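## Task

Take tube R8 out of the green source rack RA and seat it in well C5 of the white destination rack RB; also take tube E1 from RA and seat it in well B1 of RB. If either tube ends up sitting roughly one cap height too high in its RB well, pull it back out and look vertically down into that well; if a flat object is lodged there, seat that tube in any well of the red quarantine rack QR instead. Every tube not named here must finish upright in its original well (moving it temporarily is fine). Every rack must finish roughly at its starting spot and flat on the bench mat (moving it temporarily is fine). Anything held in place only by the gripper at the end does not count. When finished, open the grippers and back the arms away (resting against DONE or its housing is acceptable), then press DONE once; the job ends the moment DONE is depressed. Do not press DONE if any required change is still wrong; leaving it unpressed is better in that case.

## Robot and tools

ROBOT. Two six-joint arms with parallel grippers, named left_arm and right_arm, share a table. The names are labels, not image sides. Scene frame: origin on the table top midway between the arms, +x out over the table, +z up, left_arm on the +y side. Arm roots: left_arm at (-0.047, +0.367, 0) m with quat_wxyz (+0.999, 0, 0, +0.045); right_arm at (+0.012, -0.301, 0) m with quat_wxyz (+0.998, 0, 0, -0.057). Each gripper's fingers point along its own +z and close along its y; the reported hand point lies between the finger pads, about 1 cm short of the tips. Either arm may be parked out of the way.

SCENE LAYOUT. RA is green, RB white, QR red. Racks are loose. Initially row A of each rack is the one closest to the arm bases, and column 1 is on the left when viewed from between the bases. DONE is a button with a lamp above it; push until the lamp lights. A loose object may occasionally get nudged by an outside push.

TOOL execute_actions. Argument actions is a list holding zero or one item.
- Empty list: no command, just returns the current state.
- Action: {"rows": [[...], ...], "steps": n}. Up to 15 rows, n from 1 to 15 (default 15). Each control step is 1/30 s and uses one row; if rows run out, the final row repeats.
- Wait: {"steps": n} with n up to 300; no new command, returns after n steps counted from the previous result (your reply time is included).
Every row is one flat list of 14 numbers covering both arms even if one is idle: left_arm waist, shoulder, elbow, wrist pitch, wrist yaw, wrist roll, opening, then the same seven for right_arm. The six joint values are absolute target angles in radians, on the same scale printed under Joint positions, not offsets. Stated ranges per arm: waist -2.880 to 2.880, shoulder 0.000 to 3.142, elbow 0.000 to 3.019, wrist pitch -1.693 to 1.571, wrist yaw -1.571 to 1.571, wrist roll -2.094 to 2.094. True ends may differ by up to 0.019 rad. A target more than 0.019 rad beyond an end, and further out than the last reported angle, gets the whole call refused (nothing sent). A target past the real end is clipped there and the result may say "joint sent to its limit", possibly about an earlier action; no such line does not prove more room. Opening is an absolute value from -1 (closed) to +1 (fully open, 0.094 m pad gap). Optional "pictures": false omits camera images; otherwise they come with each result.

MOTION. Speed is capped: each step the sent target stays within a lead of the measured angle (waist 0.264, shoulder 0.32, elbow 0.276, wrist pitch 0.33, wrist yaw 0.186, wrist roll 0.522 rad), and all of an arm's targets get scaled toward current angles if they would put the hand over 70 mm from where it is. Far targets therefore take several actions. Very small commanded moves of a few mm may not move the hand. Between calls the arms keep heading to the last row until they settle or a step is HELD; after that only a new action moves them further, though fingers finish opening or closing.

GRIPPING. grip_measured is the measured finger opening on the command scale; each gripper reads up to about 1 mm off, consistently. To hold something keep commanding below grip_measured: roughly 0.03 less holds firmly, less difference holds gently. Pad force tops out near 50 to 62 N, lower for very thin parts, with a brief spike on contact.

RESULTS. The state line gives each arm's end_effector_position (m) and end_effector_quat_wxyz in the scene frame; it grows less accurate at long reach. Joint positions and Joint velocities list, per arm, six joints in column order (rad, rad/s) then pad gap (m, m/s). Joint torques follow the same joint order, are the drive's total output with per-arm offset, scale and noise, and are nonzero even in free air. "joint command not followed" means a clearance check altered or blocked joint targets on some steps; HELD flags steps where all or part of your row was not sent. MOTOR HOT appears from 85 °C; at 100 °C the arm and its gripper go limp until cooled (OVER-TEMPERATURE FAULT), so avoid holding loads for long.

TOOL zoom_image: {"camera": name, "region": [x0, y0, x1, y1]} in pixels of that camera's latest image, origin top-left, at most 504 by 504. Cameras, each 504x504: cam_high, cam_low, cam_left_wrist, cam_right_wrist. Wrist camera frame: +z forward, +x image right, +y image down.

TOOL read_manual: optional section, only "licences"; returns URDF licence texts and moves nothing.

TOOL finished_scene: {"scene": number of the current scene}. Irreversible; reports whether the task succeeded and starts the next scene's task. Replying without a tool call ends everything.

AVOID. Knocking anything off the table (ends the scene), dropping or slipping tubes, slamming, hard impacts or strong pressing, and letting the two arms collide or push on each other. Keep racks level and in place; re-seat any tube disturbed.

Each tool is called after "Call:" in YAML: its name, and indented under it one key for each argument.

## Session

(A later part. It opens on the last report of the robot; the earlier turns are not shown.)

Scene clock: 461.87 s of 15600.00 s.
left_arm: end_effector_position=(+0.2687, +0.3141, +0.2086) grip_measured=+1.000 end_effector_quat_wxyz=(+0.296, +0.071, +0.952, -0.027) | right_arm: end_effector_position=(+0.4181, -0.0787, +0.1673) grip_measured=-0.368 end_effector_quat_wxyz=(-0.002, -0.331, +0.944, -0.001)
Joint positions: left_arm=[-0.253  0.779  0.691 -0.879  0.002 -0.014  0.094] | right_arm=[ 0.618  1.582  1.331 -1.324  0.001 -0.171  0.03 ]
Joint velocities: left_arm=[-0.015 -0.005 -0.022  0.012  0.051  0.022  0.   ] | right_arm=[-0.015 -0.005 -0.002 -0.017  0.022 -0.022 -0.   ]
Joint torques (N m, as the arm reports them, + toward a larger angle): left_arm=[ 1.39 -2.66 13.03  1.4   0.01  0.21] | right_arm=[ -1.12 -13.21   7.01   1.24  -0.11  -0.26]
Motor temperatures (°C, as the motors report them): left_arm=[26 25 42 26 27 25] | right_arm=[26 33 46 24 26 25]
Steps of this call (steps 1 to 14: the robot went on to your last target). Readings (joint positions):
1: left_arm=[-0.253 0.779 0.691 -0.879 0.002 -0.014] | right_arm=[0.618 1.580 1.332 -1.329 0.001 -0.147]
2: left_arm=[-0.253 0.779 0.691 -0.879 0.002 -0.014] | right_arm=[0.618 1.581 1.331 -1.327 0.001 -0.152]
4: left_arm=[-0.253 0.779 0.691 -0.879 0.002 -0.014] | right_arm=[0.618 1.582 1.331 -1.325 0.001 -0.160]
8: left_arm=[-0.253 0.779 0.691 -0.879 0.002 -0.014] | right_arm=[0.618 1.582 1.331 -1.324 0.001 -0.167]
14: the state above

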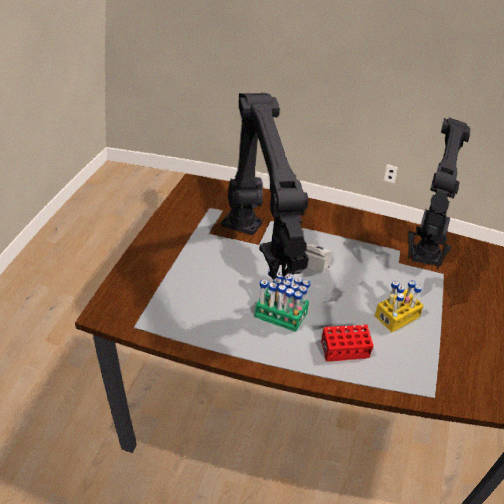

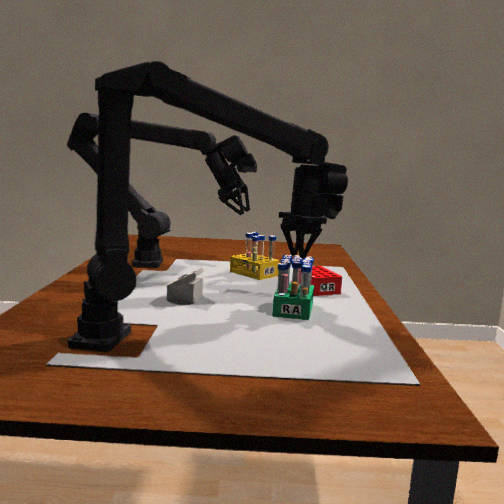

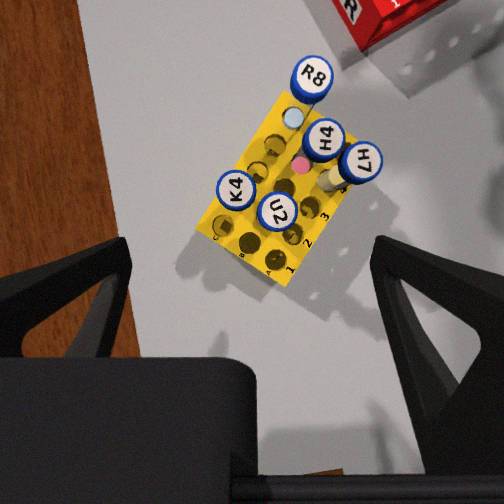

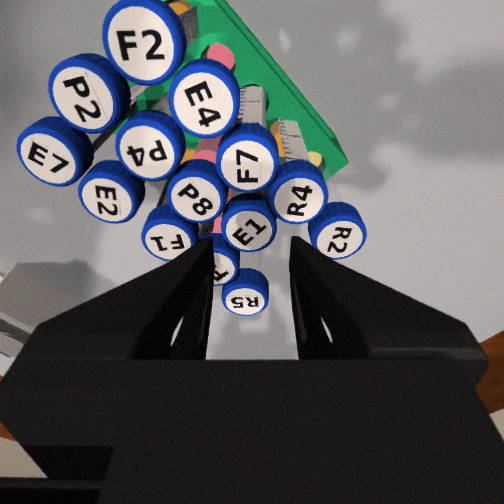

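Call:
execute_actions:
  actions:
    - {"rows":[[-0.24,0.785,0.75,-0.89,0,0,1,0.630,1.593,1.326,-1.3075,0,-0.186,-0.37],[-0.24,0.785,0.75,-0.89,0,0,1,0.630,1.594,1.323,-1.3075,0,-0.186,-0.37],[-0.24,0.785,0.75,-0.89,0,0,1,0.630,1.594,1.320,-1.3075,0,-0.186,-0.37],[-0.24,0.785,0.75,-0.89,0,0,1,0.630,1.595,1.316,-1.306,0,-0.186,-0.37],[-0.24,0.785,0.75,-0.89,0,0,1,0.630,1.595,1.312,-1.302,0,-0.186,-0.37],[-0.24,0.785,0.75,-0.89,0,0,1,0.630,1.596,1.308,-1.297,0,-0.186,-0.37],[-0.24,0.785,0.75,-0.89,0,0,1,0.630,1.596,1.304,-1.292,0,-0.186,-0.37],[-0.24,0.785,0.75,-0.89,0,0,1,0.630,1.597,1.300,-1.286,0,-0.186,-0.37],[-0.24,0.785,0.75,-0.89,0,0,1,0.630,1.597,1.296,-1.281,0,-0.186,-0.37],[-0.24,0.785,0.75,-0.89,0,0,1,0.630,1.598,1.292,-1.275,0,-0.186,-0.37],[-0.24,0.785,0.75,-0.89,0,0,1,0.630,1.598,1.288,-1.270,0,-0.186,-0.37],[-0.24,0.785,0.75,-0.89,0,0,1,0.630,1.599,1.284,-1.264,0,-0.186,-0.37],[-0.24,0.785,0.75,-0.89,0,0,1,0.630,1.599,1.280,-1.259,0,-0.186,-0.37],[-0.24,0.785,0.75,-0.89,0,0,1,0.630,1.600,1.277,-1.253,0,-0.186,-0.37],[-0.24,0.785,0.75,-0.89,0,0,1,0.630,1.600,1.275,-1.248,0,-0.186,-0.37]],"steps":15}
  pictures: false

Call:
execute_actions:
  actions:
    - {"rows":[[-0.24,0.785,0.75,-0.89,0,0,1,0.630,1.600,1.274,-1.244,0,-0.186,-0.37],[-0.24,0.785,0.75,-0.89,0,0,1,0.630,1.600,1.274,-1.2415,0,-0.186,-0.37]],"steps":10}

Scene clock: 474.13 s of 15600.00 s.
left_arm: end_effector_position=(+0.2687, +0.3141, +0.2086) grip_measured=+1.000 end_effector_quat_wxyz=(+0.296, +0.071, +0.952, -0.027) | right_arm: end_effector_position=(+0.4156, -0.0800, +0.1520) grip_measured=-0.368 end_effector_quat_wxyz=(-0.000, -0.332, +0.943, -0.000)
Joint positions: left_arm=[-0.253  0.779  0.691 -0.879  0.002 -0.014  0.094] | right_arm=[ 0.618  1.583  1.29  -1.277  0.    -0.173  0.03 ]
Joint velocities: left_arm=[-0.005  0.005  0.002 -0.002  0.007 -0.051  0.   ] | right_arm=[ 0.005  0.005 -0.017  0.173  0.022  0.007  0.001]
Joint torques (N m, as the arm reports them, + toward a larger angle): left_arm=[ 0.97 -3.15 13.06  1.41 -0.04  0.23] | right_arm=[ -1.15 -12.04   6.13   1.24  -0.08  -0.27]
Motor temperatures (°C, as the motors report them): left_arm=[26 25 42 26 27 25] | right_arm=[26 33 46 24 26 25]
Steps of this call (steps 1 to 30: the robot went on to your last target; steps 31 to 90: nothing new was sent; then 8.77 s passed at rest; steps 91 to 105: all 15 steps of this action). Readings (joint positions):
91: left_arm=[-0.253 0.779 0.691 -0.879 0.002 -0.014] | right_arm=[0.618 1.582 1.331 -1.324 0.001 -0.173]
92: left_arm=[-0.253 0.779 0.691 -0.879 0.002 -0.014] | right_arm=[0.618 1.582 1.331 -1.324 0.001 -0.173]
94: left_arm=[-0.253 0.779 0.691 -0.879 0.002 -0.014] | right_arm=[0.618 1.582 1.329 -1.324 0.001 -0.173]
98: left_arm=[-0.253 0.779 0.691 -0.879 0.002 -0.014] | right_arm=[0.618 1.582 1.315 -1.312 0.001 -0.173]
105: the state above

Scene clock: 474.47 s of 15600.00 s.
left_arm: end_effector_position=(+0.2687, +0.3141, +0.2086) grip_measured=+1.000 end_effector_quat_wxyz=(+0.296, +0.071, +0.952, -0.027) | right_arm: end_effector_position=(+0.4171, -0.0792, +0.1516) grip_measured=-0.368 end_effector_quat_wxyz=(+0.004, -0.332, +0.943, +0.000)
Joint positions: left_arm=[-0.253  0.779  0.691 -0.879  0.002 -0.014  0.094] | right_arm=[ 0.618  1.583  1.289 -1.269  0.    -0.173  0.03 ]
Joint velocities: left_arm=[-0.015 -0.005  0.017  0.002 -0.051 -0.051  0.   ] | right_arm=[-0.015 -0.015 -0.007  0.002  0.037 -0.007 -0.001]
Joint torques (N m, as the arm reports them, + toward a larger angle): left_arm=[ 1.13 -2.89 12.98  1.41 -0.01  0.21] | right_arm=[ -1.14 -12.     6.05   1.83  -0.1   -0.27]
Motor temperatures (°C, as the motors report them): left_arm=[26 25 42 26 27 25] | right_arm=[26 33 46 24 26 25]
Steps of this call (steps 1 to 10: all 10 steps of this action). Readings (joint positions):
1: left_arm=[-0.253 0.779 0.691 -0.879 0.002 -0.014] | right_arm=[0.618 1.583 1.290 -1.273 0.000 -0.173]
2: left_arm=[-0.253 0.779 0.691 -0.879 0.002 -0.014] | right_arm=[0.618 1.583 1.290 -1.270 0.000 -0.173]
4: left_arm=[-0.253 0.779 0.691 -0.879 0.002 -0.014] | right_arm=[0.618 1.583 1.289 -1.269 0.000 -0.173]
8: left_arm=[-0.253 0.779 0.691 -0.879 0.002 -0.014] | right_arm=[0.618 1.583 1.289 -1.269 0.000 -0.173]
10: the state above

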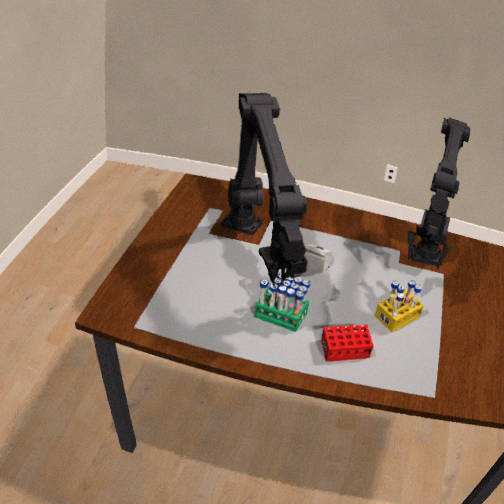

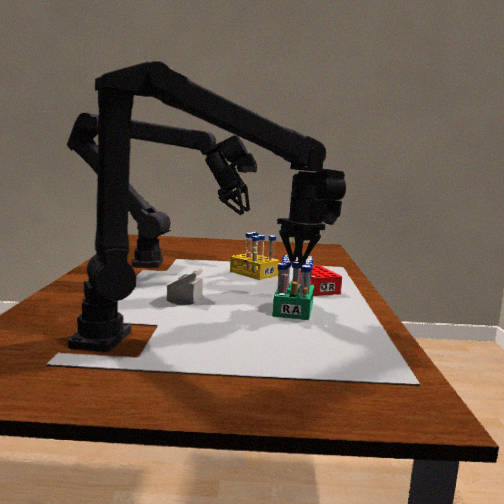

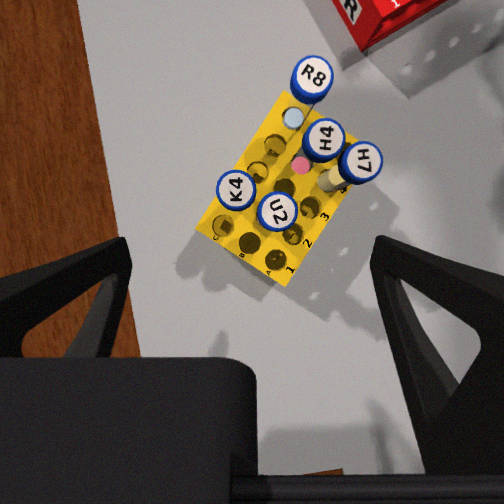

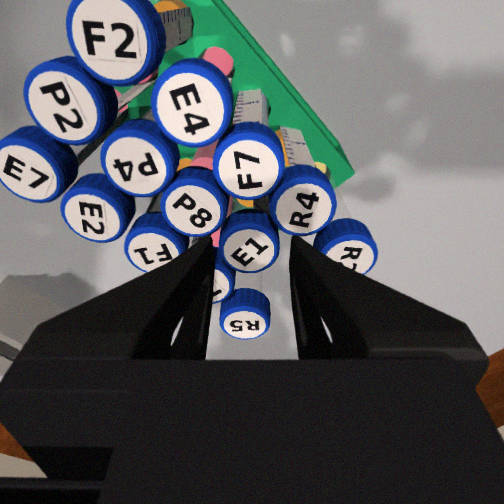

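Call:
execute_actions:
  actions:
    - {"rows":[[-0.24,0.785,0.75,-0.89,0,0,1,0.625,1.585,1.295,-1.262,0,-0.18,-0.37]],"steps":5}

Call:
zoom_image:
  camera: "cam_right_wrist"
  region: [150, 170, 350, 320]

Scene clock: 476.23 s of 15600.00 s.
left_arm: end_effector_position=(+0.2687, +0.3141, +0.2086) grip_measured=+1.000 end_effector_quat_wxyz=(+0.296, +0.071, +0.952, -0.027) | right_arm: end_effector_position=(+0.4171, -0.0792, +0.1516) grip_measured=-0.368 end_effector_quat_wxyz=(+0.004, -0.332, +0.943, +0.000)
Joint positions: left_arm=[-0.253  0.779  0.691 -0.879  0.002 -0.014  0.094] | right_arm=[ 0.618  1.583  1.289 -1.269  0.    -0.173  0.03 ]
Joint velocities: left_arm=[-0.015 -0.015 -0.002  0.012 -0.095  0.022  0.   ] | right_arm=[-0.024 -0.015 -0.012 -0.012  0.007 -0.007 -0.001]
Joint torques (N m, as the arm reports them, + toward a larger angle): left_arm=[ 1.26 -2.79 13.11  1.42 -0.02  0.21] | right_arm=[ -1.55 -13.55   7.51   0.79  -0.1   -0.2 ]
Motor temperatures (°C, as the motors report them): left_arm=[26 25 42 26 27 25] | right_arm=[26 33 46 24 26 25]
Steps of this call (steps 1 to 15: the robot went on to your last target; steps 16 to 48: nothing new was sent; steps 49 to 53: all 5 steps of this action). Readings (joint positions):
49: left_arm=[-0.253 0.779 0.691 -0.879 0.002 -0.014] | right_arm=[0.618 1.583 1.289 -1.269 0.000 -0.173]
50: left_arm=[-0.253 0.779 0.691 -0.879 0.002 -0.014] | right_arm=[0.618 1.583 1.289 -1.269 0.000 -0.173]
52: left_arm=[-0.253 0.779 0.691 -0.879 0.002 -0.014] | right_arm=[0.618 1.583 1.289 -1.269 0.000 -0.173]
53: the state above

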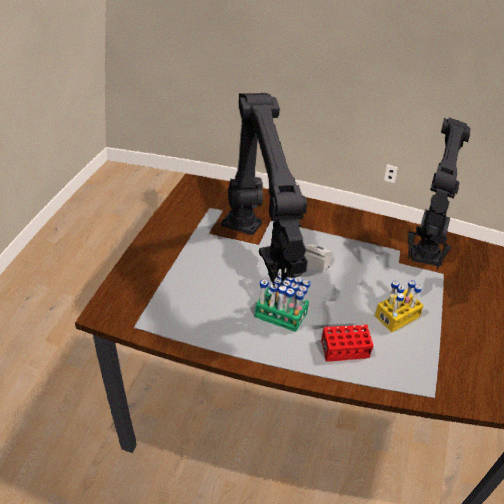

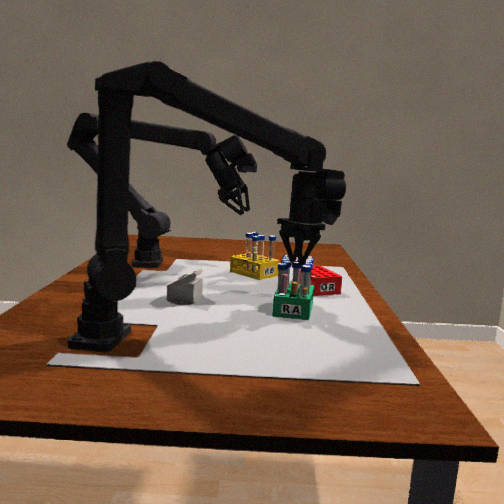

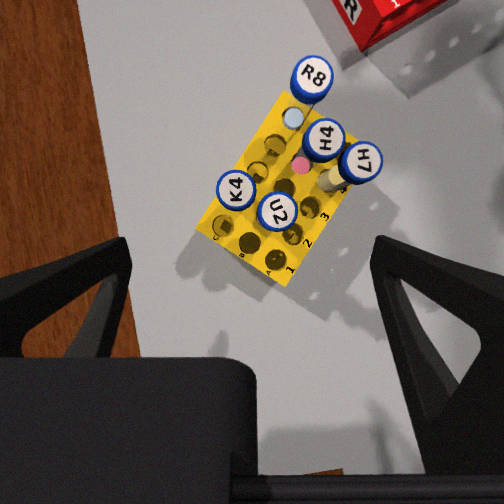

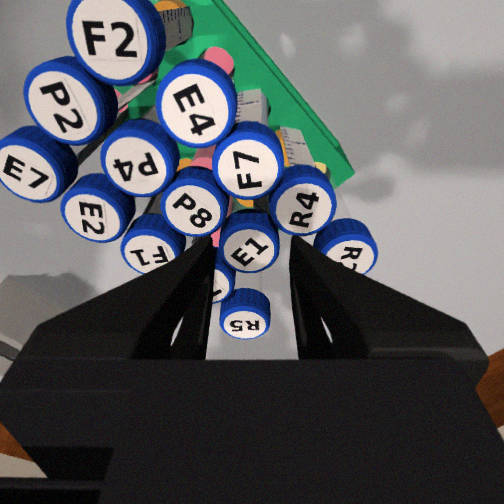

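Region (150, 170, 350, 320) of cam_right_wrist's 504x504 image, scaled by 2.520, with more detail than that image has; it fills the top 378 rows of this view, and the rest is white.

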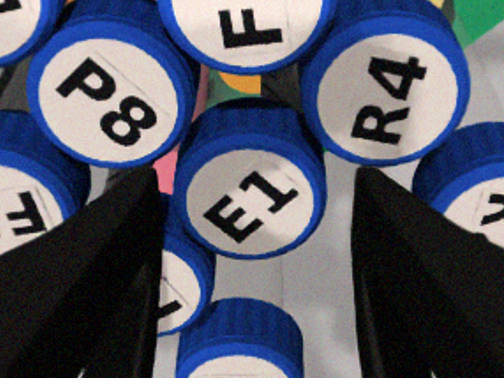

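Call:
execute_actions:
  actions:
    - {"rows":[[-0.24,0.785,0.75,-0.89,0,0,1,0.625,1.585,1.285,-1.272,0,-0.18,-0.37],[-0.24,0.785,0.75,-0.89,0,0,1,0.625,1.585,1.280,-1.282,0,-0.18,-0.37],[-0.24,0.785,0.75,-0.89,0,0,1,0.625,1.585,1.280,-1.287,0,-0.18,-0.37],[-0.24,0.785,0.75,-0.89,0,0,1,0.625,1.585,1.280,-1.290,0,-0.18,-0.37],[-0.24,0.785,0.75,-0.89,0,0,1,0.625,1.585,1.280,-1.293,0,-0.18,-0.37],[-0.24,0.785,0.75,-0.89,0,0,1,0.625,1.585,1.280,-1.296,0,-0.18,-0.37]],"steps":12}

Scene clock: 493.50 s of 15600.00 s.
left_arm: end_effector_position=(+0.2687, +0.3141, +0.2086) grip_measured=+1.000 end_effector_quat_wxyz=(+0.296, +0.071, +0.952, -0.027) | right_arm: end_effector_position=(+0.4146, -0.0805, +0.1516) grip_measured=-0.368 end_effector_quat_wxyz=(-0.002, -0.332, +0.943, -0.000)
Joint positions: left_arm=[-0.253  0.779  0.691 -0.879  0.002 -0.014  0.094] | right_arm=[ 0.618  1.583  1.289 -1.281  0.    -0.173  0.03 ]
Joint velocities: left_arm=[ 0.005 -0.005 -0.007 -0.007 -0.007 -0.007  0.   ] | right_arm=[-0.015  0.005  0.007 -0.007  0.022 -0.007 -0.   ]
Joint torques (N m, as the arm reports them, + toward a larger angle): left_arm=[ 0.98 -3.27 12.97  1.47 -0.05  0.22] | right_arm=[ -1.52 -13.46   6.49  -0.44  -0.1   -0.21]
Motor temperatures (°C, as the motors report them): left_arm=[26 25 43 26 27 25] | right_arm=[26 33 46 24 26 25]
Steps of this call (steps 1 to 15: the robot went on to your last target; steps 16 to 90: nothing new was sent; then 13.87 s passed at rest; steps 91 to 102: all 12 steps of this action). Readings (joint positions):
91: left_arm=[-0.253 0.779 0.691 -0.879 0.002 -0.014] | right_arm=[0.618 1.583 1.289 -1.269 0.000 -0.173]
92: left_arm=[-0.253 0.779 0.691 -0.879 0.002 -0.014] | right_arm=[0.618 1.583 1.289 -1.270 0.000 -0.173]
94: left_arm=[-0.253 0.779 0.691 -0.879 0.002 -0.014] | right_arm=[0.618 1.583 1.289 -1.272 0.000 -0.173]
98: left_arm=[-0.253 0.779 0.691 -0.879 0.002 -0.014] | right_arm=[0.618 1.583 1.289 -1.279 0.000 -0.173]
102: the state above

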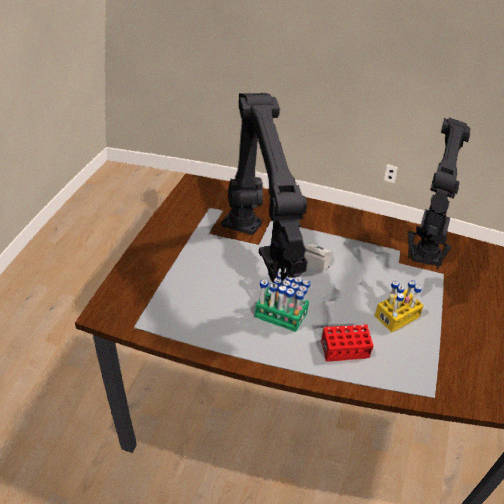

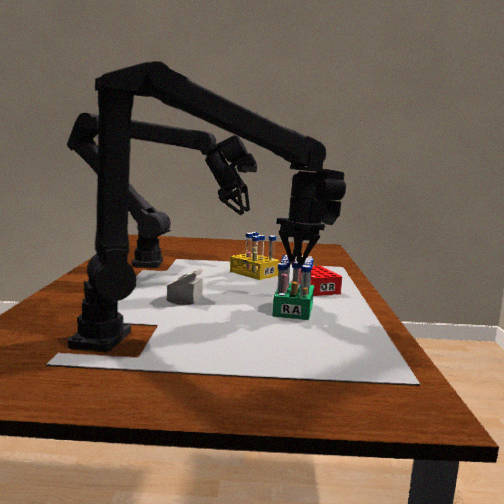

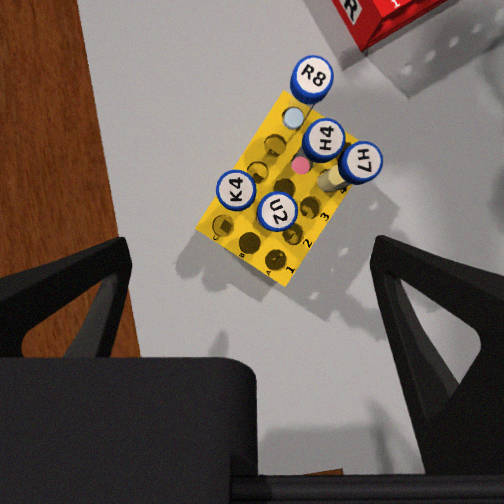

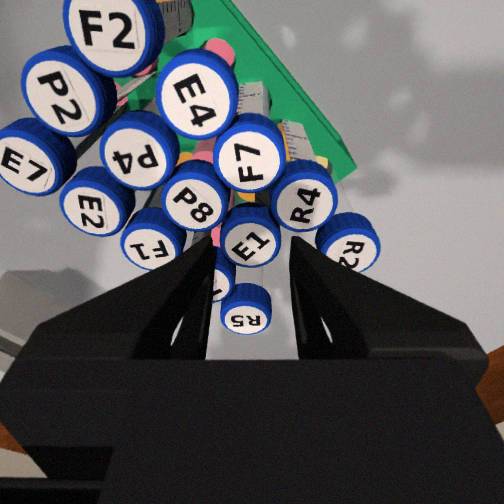

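Call:
execute_actions:
  actions:
    - {"rows":[[-0.24,0.785,0.75,-0.89,0,0,1,0.625,1.572,1.295,-1.285,0,-0.18,-0.37],[-0.24,0.785,0.75,-0.89,0,0,1,0.625,1.563,1.295,-1.281,0,-0.18,-0.37],[-0.24,0.785,0.75,-0.89,0,0,1,0.625,1.559,1.295,-1.281,0,-0.18,-0.37],[-0.24,0.785,0.75,-0.89,0,0,1,0.625,1.557,1.295,-1.281,0,-0.18,-0.37],[-0.24,0.785,0.75,-0.89,0,0,1,0.625,1.557,1.295,-1.281,0,-0.18,-0.37],[-0.24,0.785,0.75,-0.89,0,0,1,0.625,1.557,1.295,-1.281,0,-0.18,-0.37],[-0.24,0.785,0.75,-0.89,0,0,1,0.625,1.557,1.295,-1.281,0,-0.18,-0.37],[-0.24,0.785,0.75,-0.89,0,0,1,0.625,1.557,1.295,-1.281,0,-0.18,-0.37],[-0.24,0.785,0.75,-0.89,0,0,1,0.625,1.557,1.295,-1.27,0,-0.18,-0.37],[-0.24,0.785,0.75,-0.89,0,0,1,0.625,1.557,1.295,-1.262,0,-0.18,-0.37],[-0.24,0.785,0.75,-0.89,0,0,1,0.625,1.557,1.295,-1.258,0,-0.18,-0.37],[-0.24,0.785,0.75,-0.89,0,0,1,0.625,1.557,1.295,-1.255,0,-0.18,-0.37]],"steps":15}
  pictures: false

Call:
execute_actions:
  actions:
    - {"steps":6}

Call:
zoom_image:
  camera: "cam_right_wrist"
  region: [150, 170, 350, 320]

Scene clock: 500.80 s of 15600.00 s.
left_arm: end_effector_position=(+0.2687, +0.3141, +0.2086) grip_measured=+1.000 end_effector_quat_wxyz=(+0.296, +0.071, +0.952, -0.027) | right_arm: end_effector_position=(+0.4162, -0.0796, +0.1544) grip_measured=-0.368 end_effector_quat_wxyz=(+0.005, -0.332, +0.943, +0.001)
Joint positions: left_arm=[-0.253  0.779  0.691 -0.879  0.002 -0.014  0.094] | right_arm=[ 0.618  1.577  1.289 -1.273  0.    -0.173  0.03 ]
Joint velocities: left_arm=[-0.005  0.015 -0.012 -0.002  0.037  0.037  0.   ] | right_arm=[-0.005 -0.015 -0.007  0.012 -0.051 -0.007 -0.   ]
Joint torques (N m, as the arm reports them, + toward a larger angle): left_arm=[ 0.83 -2.9  12.99  1.39 -0.01  0.19] | right_arm=[ -1.57 -15.41   7.56   1.27  -0.09  -0.2 ]
Motor temperatures (°C, as the motors report them): left_arm=[26 25 43 26 27 25] | right_arm=[26 32 46 24 26 25]
Steps of this call (steps 1 to 15: the robot went on to your last target; steps 16 to 90: nothing new was sent; then 3.80 s passed at rest; steps 91 to 105: all 15 steps of this action). Readings (joint positions):
91: left_arm=[-0.253 0.779 0.691 -0.879 0.002 -0.014] | right_arm=[0.618 1.582 1.289 -1.281 0.000 -0.173]
92: left_arm=[-0.253 0.779 0.691 -0.879 0.002 -0.014] | right_arm=[0.618 1.581 1.289 -1.281 0.000 -0.173]
94: left_arm=[-0.253 0.779 0.691 -0.879 0.002 -0.014] | right_arm=[0.618 1.579 1.289 -1.281 0.000 -0.173]
98: left_arm=[-0.253 0.779 0.691 -0.879 0.002 -0.014] | right_arm=[0.618 1.577 1.289 -1.281 0.000 -0.173]
105: the state above

Scene clock: 501.00 s of 15600.00 s.
left_arm: end_effector_position=(+0.2687, +0.3141, +0.2086) grip_measured=+1.000 end_effector_quat_wxyz=(+0.296, +0.071, +0.952, -0.027) | right_arm: end_effector_position=(+0.4164, -0.0795, +0.1544) grip_measured=-0.368 end_effector_quat_wxyz=(+0.005, -0.332, +0.943, +0.001)
Joint positions: left_arm=[-0.253  0.779  0.691 -0.879  0.002 -0.014  0.094] | right_arm=[ 0.618  1.577  1.289 -1.272  0.    -0.173  0.03 ]
Joint velocities: left_arm=[-0.005  0.005 -0.002  0.007  0.037  0.007  0.   ] | right_arm=[-0.005 -0.005 -0.007  0.012 -0.081  0.022 -0.001]
Joint torques (N m, as the arm reports them, + toward a larger angle): left_arm=[ 0.87 -2.84 13.16  1.5   0.    0.23] | right_arm=[ -1.49 -15.24   7.59   1.29  -0.1   -0.21]
Motor temperatures (°C, as the motors report them): left_arm=[26 25 43 26 27 25] | right_arm=[26 32 46 24 26 25]
Steps of this call (steps 1 to 6: the robot went on to your last target). Readings (joint positions):
1: left_arm=[-0.253 0.779 0.691 -0.879 0.002 -0.014] | right_arm=[0.618 1.577 1.289 -1.272 0.000 -0.173]
2: left_arm=[-0.253 0.779 0.691 -0.879 0.002 -0.014] | right_arm=[0.618 1.577 1.289 -1.272 0.000 -0.173]
4: left_arm=[-0.253 0.779 0.691 -0.879 0.002 -0.014] | right_arm=[0.618 1.577 1.289 -1.272 0.000 -0.173]
6: the state above

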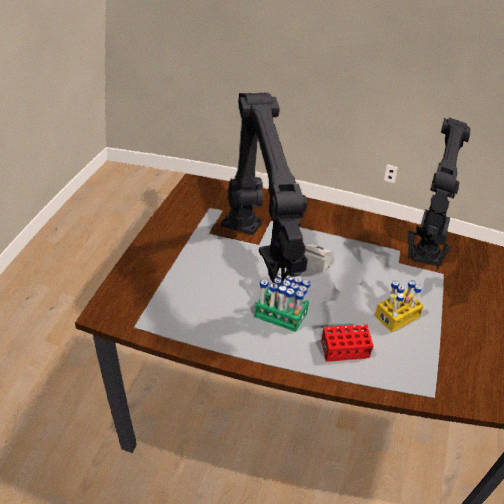

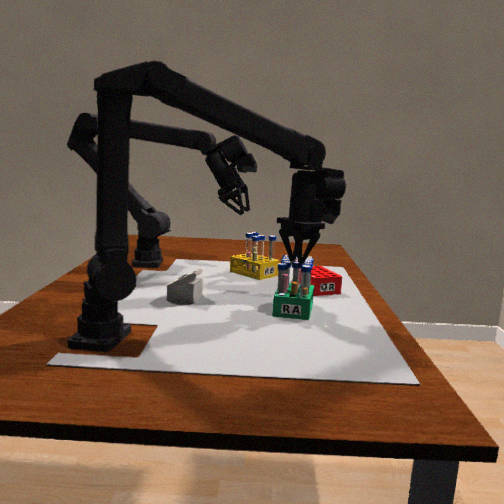

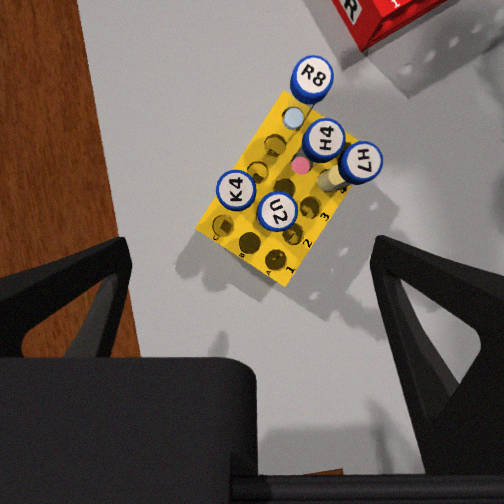

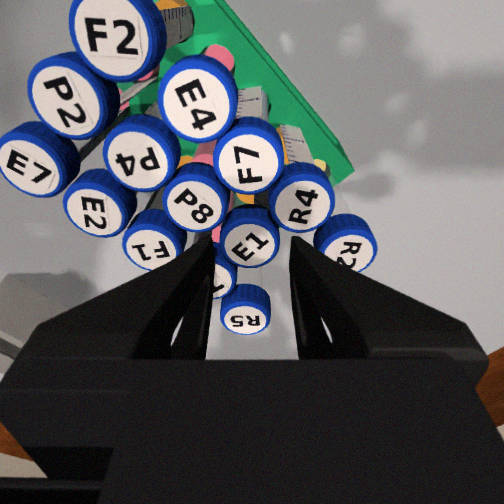

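Region (150, 170, 350, 320) of cam_right_wrist's 504x504 image, scaled by 2.520, with more detail than that image has; it fills the top 378 rows of this view, and the rest is white.

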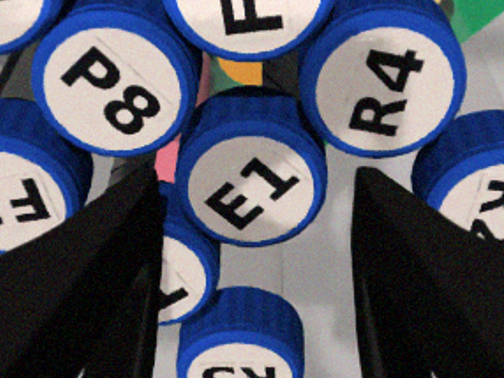

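Call:
execute_actions:
  actions:
    - {"rows":[[-0.245,0.783,0.72,-0.891,0,0,1,0.625,1.553,1.295,-1.255,0,-0.176,-0.38],[-0.245,0.776,0.70,-0.892,0,0,1,0.625,1.550,1.295,-1.255,0,-0.164,-0.39],[-0.245,0.766,0.685,-0.895,0,0,1,0.625,1.548,1.295,-1.255,0,-0.143,-0.40],[-0.245,0.751,0.681,-0.899,0,0,1,0.625,1.548,1.295,-1.255,0,-0.115,-0.41],[-0.245,0.732,0.677,-0.904,0,0,1,0.625,1.548,1.295,-1.255,0,-0.080,-0.42],[-0.245,0.710,0.671,-0.910,0,0,1,0.625,1.548,1.295,-1.255,0,-0.037,-0.43],[-0.245,0.684,0.664,-0.917,0,0,1,0.625,1.548,1.295,-1.255,0,0.012,-0.44],[-0.245,0.655,0.657,-0.925,0,0,1,0.625,1.548,1.295,-1.255,0,0.067,-0.44],[-0.245,0.623,0.649,-0.933,0,0,1,0.625,1.548,1.295,-1.255,0,0.128,-0.44],[-0.245,0.589,0.640,-0.943,0,0,1,0.625,1.548,1.295,-1.255,0,0.194,-0.44],[-0.245,0.552,0.631,-0.952,0,0,1,0.625,1.548,1.295,-1.255,0,0.263,-0.44],[-0.245,0.514,0.621,-0.963,0,0,1,0.625,1.548,1.295,-1.255,0,0.336,-0.44],[-0.245,0.474,0.611,-0.973,0,0,1,0.625,1.548,1.295,-1.255,0,0.412,-0.44],[-0.245,0.434,0.600,-0.984,0,0,1,0.625,1.548,1.295,-1.255,0,0.489,-0.44],[-0.245,0.393,0.590,-0.995,0,0,1,0.625,1.548,1.295,-1.255,0,0.567,-0.44]],"steps":15}
  pictures: false

Call:
execute_actions:
  actions:
    - {"rows":[[-0.245,0.351,0.580,-1.006,0,0,1,0.625,1.548,1.295,-1.255,0,0.645,-0.44],[-0.245,0.311,0.569,-1.017,0,0,1,0.625,1.548,1.295,-1.255,0,0.722,-0.44],[-0.245,0.271,0.559,-1.027,0,0,1,0.625,1.548,1.295,-1.255,0,0.798,-0.44],[-0.245,0.233,0.549,-1.038,0,0,1,0.625,1.548,1.295,-1.255,0,0.871,-0.44],[-0.245,0.196,0.540,-1.048,0,0,1,0.625,1.548,1.295,-1.255,0,0.941,-0.44],[-0.245,0.162,0.531,-1.057,0,0,1,0.625,1.548,1.295,-1.255,0,1.006,-0.44],[-0.245,0.130,0.523,-1.065,0,0,1,0.625,1.548,1.295,-1.255,0,1.067,-0.44],[-0.245,0.101,0.516,-1.073,0,0,1,0.625,1.548,1.295,-1.255,0,1.122,-0.44],[-0.245,0.075,0.509,-1.080,0,0,1,0.625,1.548,1.295,-1.255,0,1.171,-0.44],[-0.245,0.055,0.503,-1.086,0,0,1,0.625,1.548,1.295,-1.255,0,1.214,-0.44],[-0.245,0.040,0.499,-1.091,0,0,1,0.625,1.548,1.295,-1.255,0,1.249,-0.44],[-0.245,0.030,0.495,-1.095,0,0,1,0.625,1.548,1.295,-1.255,0,1.277,-0.44],[-0.245,0.024,0.492,-1.098,0,0,1,0.625,1.548,1.295,-1.255,0,1.298,-0.44],[-0.245,0.021,0.491,-1.099,0,0,1,0.625,1.548,1.295,-1.255,0,1.310,-0.44],[-0.245,0.02,0.49,-1.1,0,0,1,0.625,1.548,1.295,-1.255,0,1.314,-0.44]],"steps":15}
  pictures: false

Call:
execute_actions:
  actions:
    - {"steps":22}

Call:
zoom_image:
  camera: "cam_right_wrist"
  region: [150, 150, 350, 320]

Scene clock: 530.57 s of 15600.00 s.
left_arm: end_effector_position=(+0.2123, +0.3233, +0.2446) grip_measured=+1.000 end_effector_quat_wxyz=(+0.372, +0.069, +0.925, -0.034) | right_arm: end_effector_position=(+0.4161, -0.0797, +0.1589) grip_measured=-0.438 end_effector_quat_wxyz=(+0.010, -0.114, +0.993, +0.004)
Joint positions: left_arm=[-0.253  0.471  0.626 -0.96   0.002 -0.014  0.094] | right_arm=[ 0.618  1.566  1.289 -1.272  0.     0.275  0.026]
Joint velocities: left_arm=[-0.015 -1.284 -0.256 -0.3    0.037 -0.022  0.   ] | right_arm=[ 0.005 -0.005  0.012 -0.012  0.007  1.853  0.   ]
Joint torques (N m, as the arm reports them, + toward a larger angle): left_arm=[ 0.78 -0.05  7.82  1.63  0.    0.21] | right_arm=[ -1.49 -15.28   7.6    1.31  -0.08  -0.02]
Motor temperatures (°C, as the motors report them): left_arm=[26 25 44 26 27 25] | right_arm=[26 33 46 24 26 25]
Steps of this call (steps 1 to 15: the robot went on to your last target; steps 16 to 90: nothing new was sent; then 26.07 s passed at rest; steps 91 to 105: all 15 steps of this action). Readings (joint positions):
91: left_arm=[-0.253 0.779 0.691 -0.879 0.002 -0.014] | right_arm=[0.618 1.577 1.289 -1.272 0.000 -0.173]
92: left_arm=[-0.253 0.779 0.691 -0.879 0.002 -0.014] | right_arm=[0.618 1.576 1.289 -1.272 0.000 -0.173]
94: left_arm=[-0.253 0.777 0.691 -0.882 0.002 -0.014] | right_arm=[0.618 1.574 1.289 -1.272 0.000 -0.164]
98: left_arm=[-0.253 0.727 0.683 -0.899 0.002 -0.014] | right_arm=[0.618 1.568 1.289 -1.272 0.000 -0.081]
105: the state above

Scene clock: 531.07 s of 15600.00 s.
left_arm: end_effector_position=(+0.1359, +0.3358, +0.2462) grip_measured=+1.000 end_effector_quat_wxyz=(+0.465, +0.066, +0.882, -0.042) | right_arm: end_effector_position=(+0.4161, -0.0797, +0.1589) grip_measured=-0.438 end_effector_quat_wxyz=(+0.007, +0.328, +0.945, +0.008)
Joint positions: left_arm=[-0.253  0.022  0.508 -1.086  0.002 -0.014  0.094] | right_arm=[ 0.618  1.566  1.289 -1.272  0.     1.171  0.026]
Joint velocities: left_arm=[-0.005 -0.103 -0.061 -0.076  0.066 -0.022  0.   ] | right_arm=[-0.005 -0.005 -0.007 -0.002  0.037  0.857 -0.002]
Joint torques (N m, as the arm reports them, + toward a larger angle): left_arm=[ 1.2   3.12  7.6   2.05 -0.01  0.24] | right_arm=[ -1.54 -15.02   7.53   1.23   0.    -0.01]
Motor temperatures (°C, as the motors report them): left_arm=[26 25 44 26 27 25] | right_arm=[26 33 46 24 26 25]
Steps of this call (steps 1 to 15: all 15 steps of this action). Readings (joint positions):
1: left_arm=[-0.253 0.428 0.617 -0.971 0.002 -0.014] | right_arm=[0.618 1.566 1.289 -1.272 0.000 0.342]
2: left_arm=[-0.253 0.385 0.607 -0.982 0.002 -0.014] | right_arm=[0.618 1.566 1.289 -1.272 0.000 0.410]
4: left_arm=[-0.253 0.302 0.587 -1.004 0.002 -0.014] | right_arm=[0.618 1.566 1.289 -1.272 0.000 0.552]
8: left_arm=[-0.253 0.155 0.548 -1.044 0.002 -0.014] | right_arm=[0.618 1.566 1.289 -1.272 0.000 0.828]
15: the state above

Scene clock: 531.80 s of 15600.00 s.
left_arm: end_effector_position=(+0.1354, +0.3359, +0.2436) grip_measured=+1.000 end_effector_quat_wxyz=(+0.462, +0.066, +0.883, -0.042) | right_arm: end_effector_position=(+0.4161, -0.0797, +0.1589) grip_measured=-0.438 end_effector_quat_wxyz=(+0.007, +0.388, +0.922, +0.008)
Joint positions: left_arm=[-0.253  0.021  0.504 -1.089  0.002 -0.014  0.094] | right_arm=[ 0.618  1.566  1.289 -1.272  0.     1.3    0.026]
Joint velocities: left_arm=[-0.005 -0.005 -0.017  0.012 -0.022 -0.007  0.   ] | right_arm=[ 0.005 -0.005 -0.012  0.007  0.007 -0.022 -0.001]
Joint torques (N m, as the arm reports them, + toward a larger angle): left_arm=[ 0.67  3.13  7.69  2.   -0.01  0.2 ] | right_arm=[ -1.52 -15.02   7.52   1.25   0.    -0.01]
Motor temperatures (°C, as the motors report them): left_arm=[26 25 44 26 27 25] | right_arm=[26 33 46 24 26 25]
Steps of this call (steps 1 to 22: the robot went on to your last target). Readings (joint positions):
1: left_arm=[-0.253 0.021 0.506 -1.087 0.002 -0.014] | right_arm=[0.618 1.566 1.289 -1.272 0.000 1.198]
2: left_arm=[-0.253 0.021 0.505 -1.088 0.002 -0.014] | right_arm=[0.618 1.566 1.289 -1.272 0.000 1.218]
4: left_arm=[-0.253 0.021 0.504 -1.089 0.002 -0.014] | right_arm=[0.618 1.566 1.289 -1.272 0.000 1.248]
8: left_arm=[-0.253 0.021 0.504 -1.089 0.002 -0.014] | right_arm=[0.618 1.566 1.289 -1.272 0.000 1.279]
22: the state above

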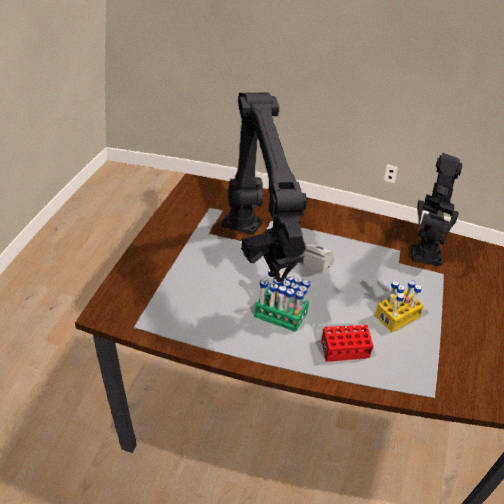

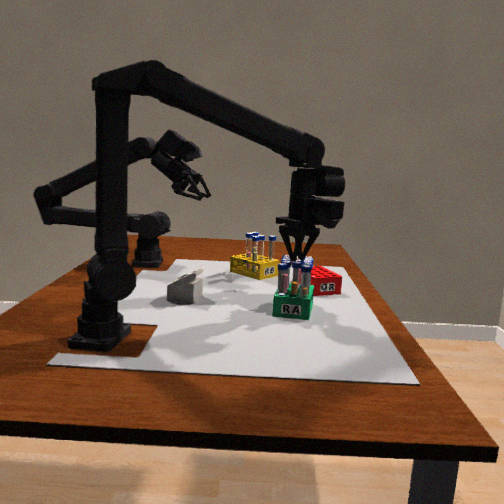

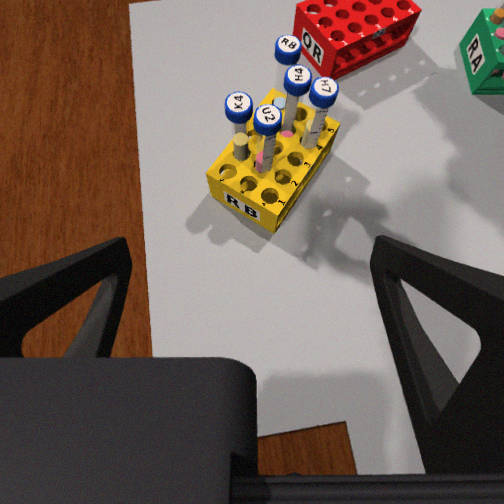

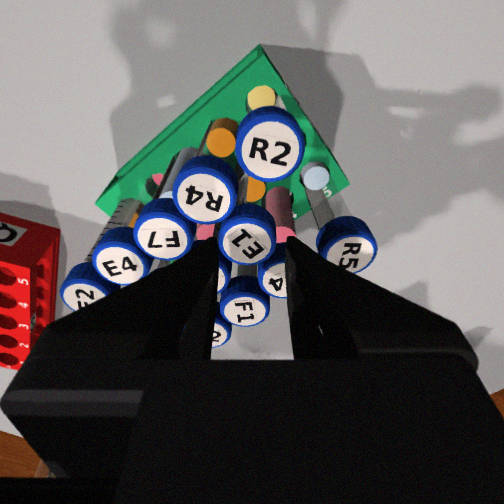

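Region (150, 150, 350, 320) of cam_right_wrist's 504x504 image, scaled by 2.520, with more detail than that image has; it fills the top 428 rows of this view, and the rest is white.

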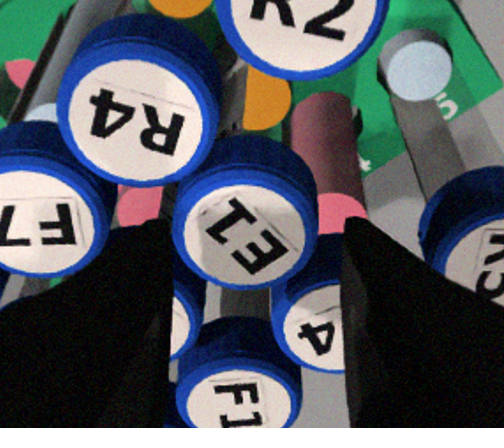

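Call:
execute_actions:
  actions:
    - {"rows":[[-0.245,0.02,0.49,-1.1,0,0,1,0.625,1.560,1.295,-1.252,0,1.314,-0.44],[-0.245,0.02,0.49,-1.1,0,0,1,0.625,1.570,1.295,-1.250,0,1.314,-0.44],[-0.245,0.02,0.49,-1.1,0,0,1,0.625,1.576,1.295,-1.249,0,1.314,-0.44],[-0.245,0.02,0.49,-1.1,0,0,1,0.625,1.580,1.295,-1.249,0,1.314,-0.44],[-0.245,0.02,0.49,-1.1,0,0,1,0.625,1.583,1.295,-1.249,0,1.314,-0.44],[-0.245,0.02,0.49,-1.1,0,0,1,0.625,1.586,1.295,-1.249,0,1.314,-0.44],[-0.245,0.02,0.49,-1.1,0,0,1,0.625,1.589,1.295,-1.249,0,1.314,-0.44],[-0.245,0.02,0.49,-1.1,0,0,1,0.625,1.592,1.295,-1.249,0,1.314,-0.44],[-0.245,0.02,0.49,-1.1,0,0,1,0.625,1.595,1.295,-1.249,0,1.314,-0.44],[-0.245,0.02,0.49,-1.1,0,0,1,0.625,1.598,1.295,-1.249,0,1.314,-0.44],[-0.245,0.02,0.49,-1.1,0,0,1,0.625,1.601,1.295,-1.249,0,1.314,-0.44],[-0.245,0.02,0.49,-1.1,0,0,1,0.625,1.604,1.295,-1.249,0,1.314,-0.44],[-0.245,0.02,0.49,-1.1,0,0,1,0.625,1.606,1.295,-1.249,0,1.314,-0.44],[-0.245,0.02,0.49,-1.1,0,0,1,0.625,1.608,1.295,-1.249,0,1.314,-0.44],[-0.245,0.02,0.49,-1.1,0,0,1,0.625,1.609,1.295,-1.249,0,1.314,-0.44]],"steps":15}
  pictures: false

Call:
execute_actions:
  actions:
    - {"steps":10}

Call:
zoom_image:
  camera: "cam_right_wrist"
  region: [150, 150, 350, 320]

Scene clock: 540.47 s of 15600.00 s.
left_arm: end_effector_position=(+0.1354, +0.3359, +0.2436) grip_measured=+1.000 end_effector_quat_wxyz=(+0.462, +0.066, +0.883, -0.042) | right_arm: end_effector_position=(+0.4179, -0.0787, +0.1484) grip_measured=-0.438 end_effector_quat_wxyz=(+0.001, +0.388, +0.922, +0.001)
Joint positions: left_arm=[-0.253  0.021  0.504 -1.089  0.002 -0.014  0.094] | right_arm=[ 0.618  1.59   1.289 -1.266  0.     1.301  0.026]
Joint velocities: left_arm=[-0.005 -0.005 -0.002 -0.027 -0.066 -0.037  0.   ] | right_arm=[-0.005  0.073  0.007 -0.017 -0.051  0.095  0.001]
Joint torques (N m, as the arm reports them, + toward a larger angle): left_arm=[ 0.66  3.04  7.56  1.86 -0.03  0.23] | right_arm=[ -1.58 -12.35   7.45   1.19  -0.01   0.01]
Motor temperatures (°C, as the motors report them): left_arm=[26 25 41 26 27 25] | right_arm=[26 33 46 24 26 25]
Steps of this call (steps 1 to 15: the robot went on to your last target; steps 16 to 90: nothing new was sent; then 5.17 s passed at rest; steps 91 to 105: all 15 steps of this action). Readings (joint positions):
91: left_arm=[-0.253 0.021 0.504 -1.089 0.002 -0.014] | right_arm=[0.618 1.566 1.289 -1.271 0.000 1.301]
92: left_arm=[-0.253 0.021 0.504 -1.089 0.002 -0.014] | right_arm=[0.618 1.566 1.289 -1.270 0.000 1.301]
94: left_arm=[-0.253 0.021 0.504 -1.089 0.002 -0.014] | right_arm=[0.618 1.566 1.289 -1.267 0.000 1.301]
98: left_arm=[-0.253 0.021 0.504 -1.089 0.002 -0.014] | right_arm=[0.618 1.569 1.289 -1.266 0.000 1.301]
105: the state above

Scene clock: 540.80 s of 15600.00 s.
left_arm: end_effector_position=(+0.1354, +0.3359, +0.2436) grip_measured=+1.000 end_effector_quat_wxyz=(+0.462, +0.066, +0.883, -0.042) | right_arm: end_effector_position=(+0.4180, -0.0786, +0.1448) grip_measured=-0.438 end_effector_quat_wxyz=(-0.001, +0.388, +0.921, -0.002)
Joint positions: left_arm=[-0.253  0.021  0.504 -1.089  0.002 -0.014  0.094] | right_arm=[ 0.618  1.599  1.289 -1.266  0.     1.301  0.026]
Joint velocities: left_arm=[ 0.005 -0.015  0.002  0.002  0.037 -0.037  0.   ] | right_arm=[-0.005 -0.005 -0.002  0.007  0.007 -0.037 -0.   ]
Joint torques (N m, as the arm reports them, + toward a larger angle): left_arm=[0.28 2.87 7.59 1.93 0.   0.22] | right_arm=[ -1.56 -13.07   7.3    1.17   0.     0.01]
Motor temperatures (°C, as the motors report them): left_arm=[26 25 41 26 27 25] | right_arm=[26 33 46 24 26 25]
Steps of this call (steps 1 to 10: the robot went on to your last target). Readings (joint positions):
1: left_arm=[-0.253 0.021 0.504 -1.089 0.002 -0.014] | right_arm=[0.618 1.594 1.289 -1.266 0.000 1.301]
2: left_arm=[-0.253 0.021 0.504 -1.089 0.002 -0.014] | right_arm=[0.618 1.596 1.289 -1.266 0.000 1.301]
4: left_arm=[-0.253 0.021 0.504 -1.089 0.002 -0.014] | right_arm=[0.618 1.599 1.289 -1.266 0.000 1.301]
8: left_arm=[-0.253 0.021 0.504 -1.089 0.002 -0.014] | right_arm=[0.618 1.599 1.289 -1.266 0.000 1.301]
10: the state above

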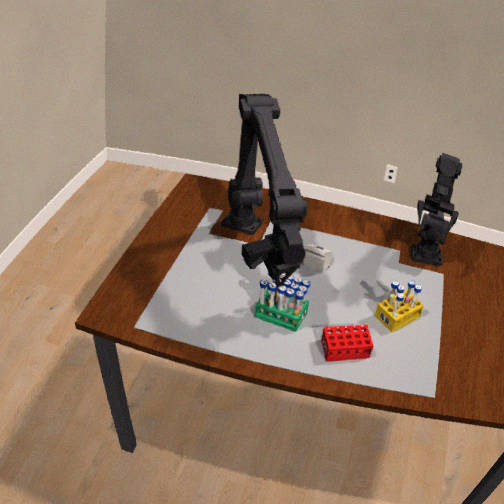

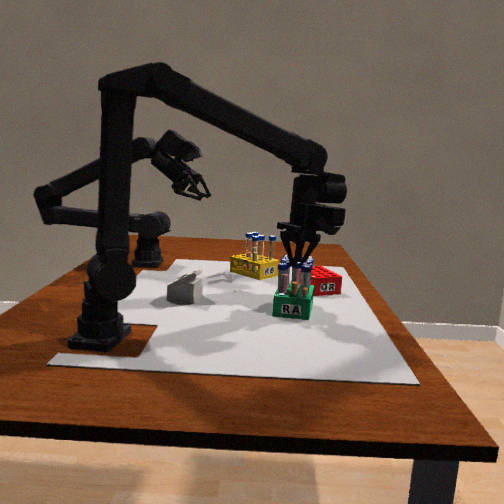

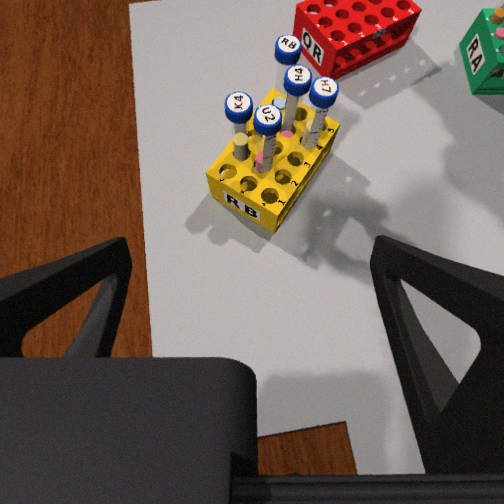

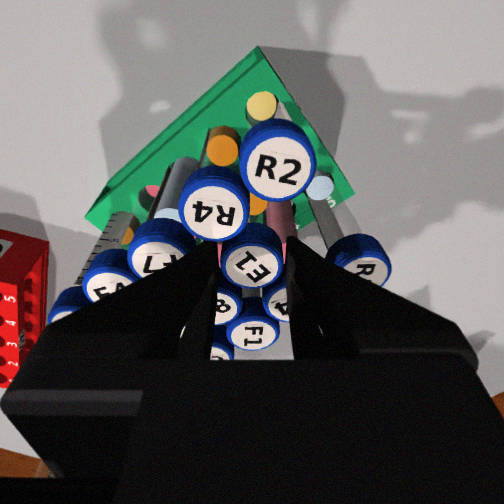

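Region (150, 150, 350, 320) of cam_right_wrist's 504x504 image, scaled by 2.520, with more detail than that image has; it fills the top 428 rows of this view, and the rest is white.

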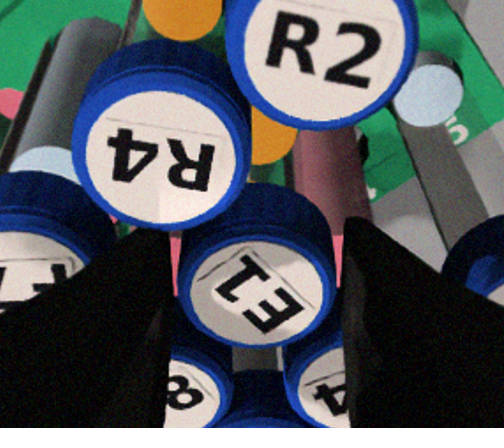

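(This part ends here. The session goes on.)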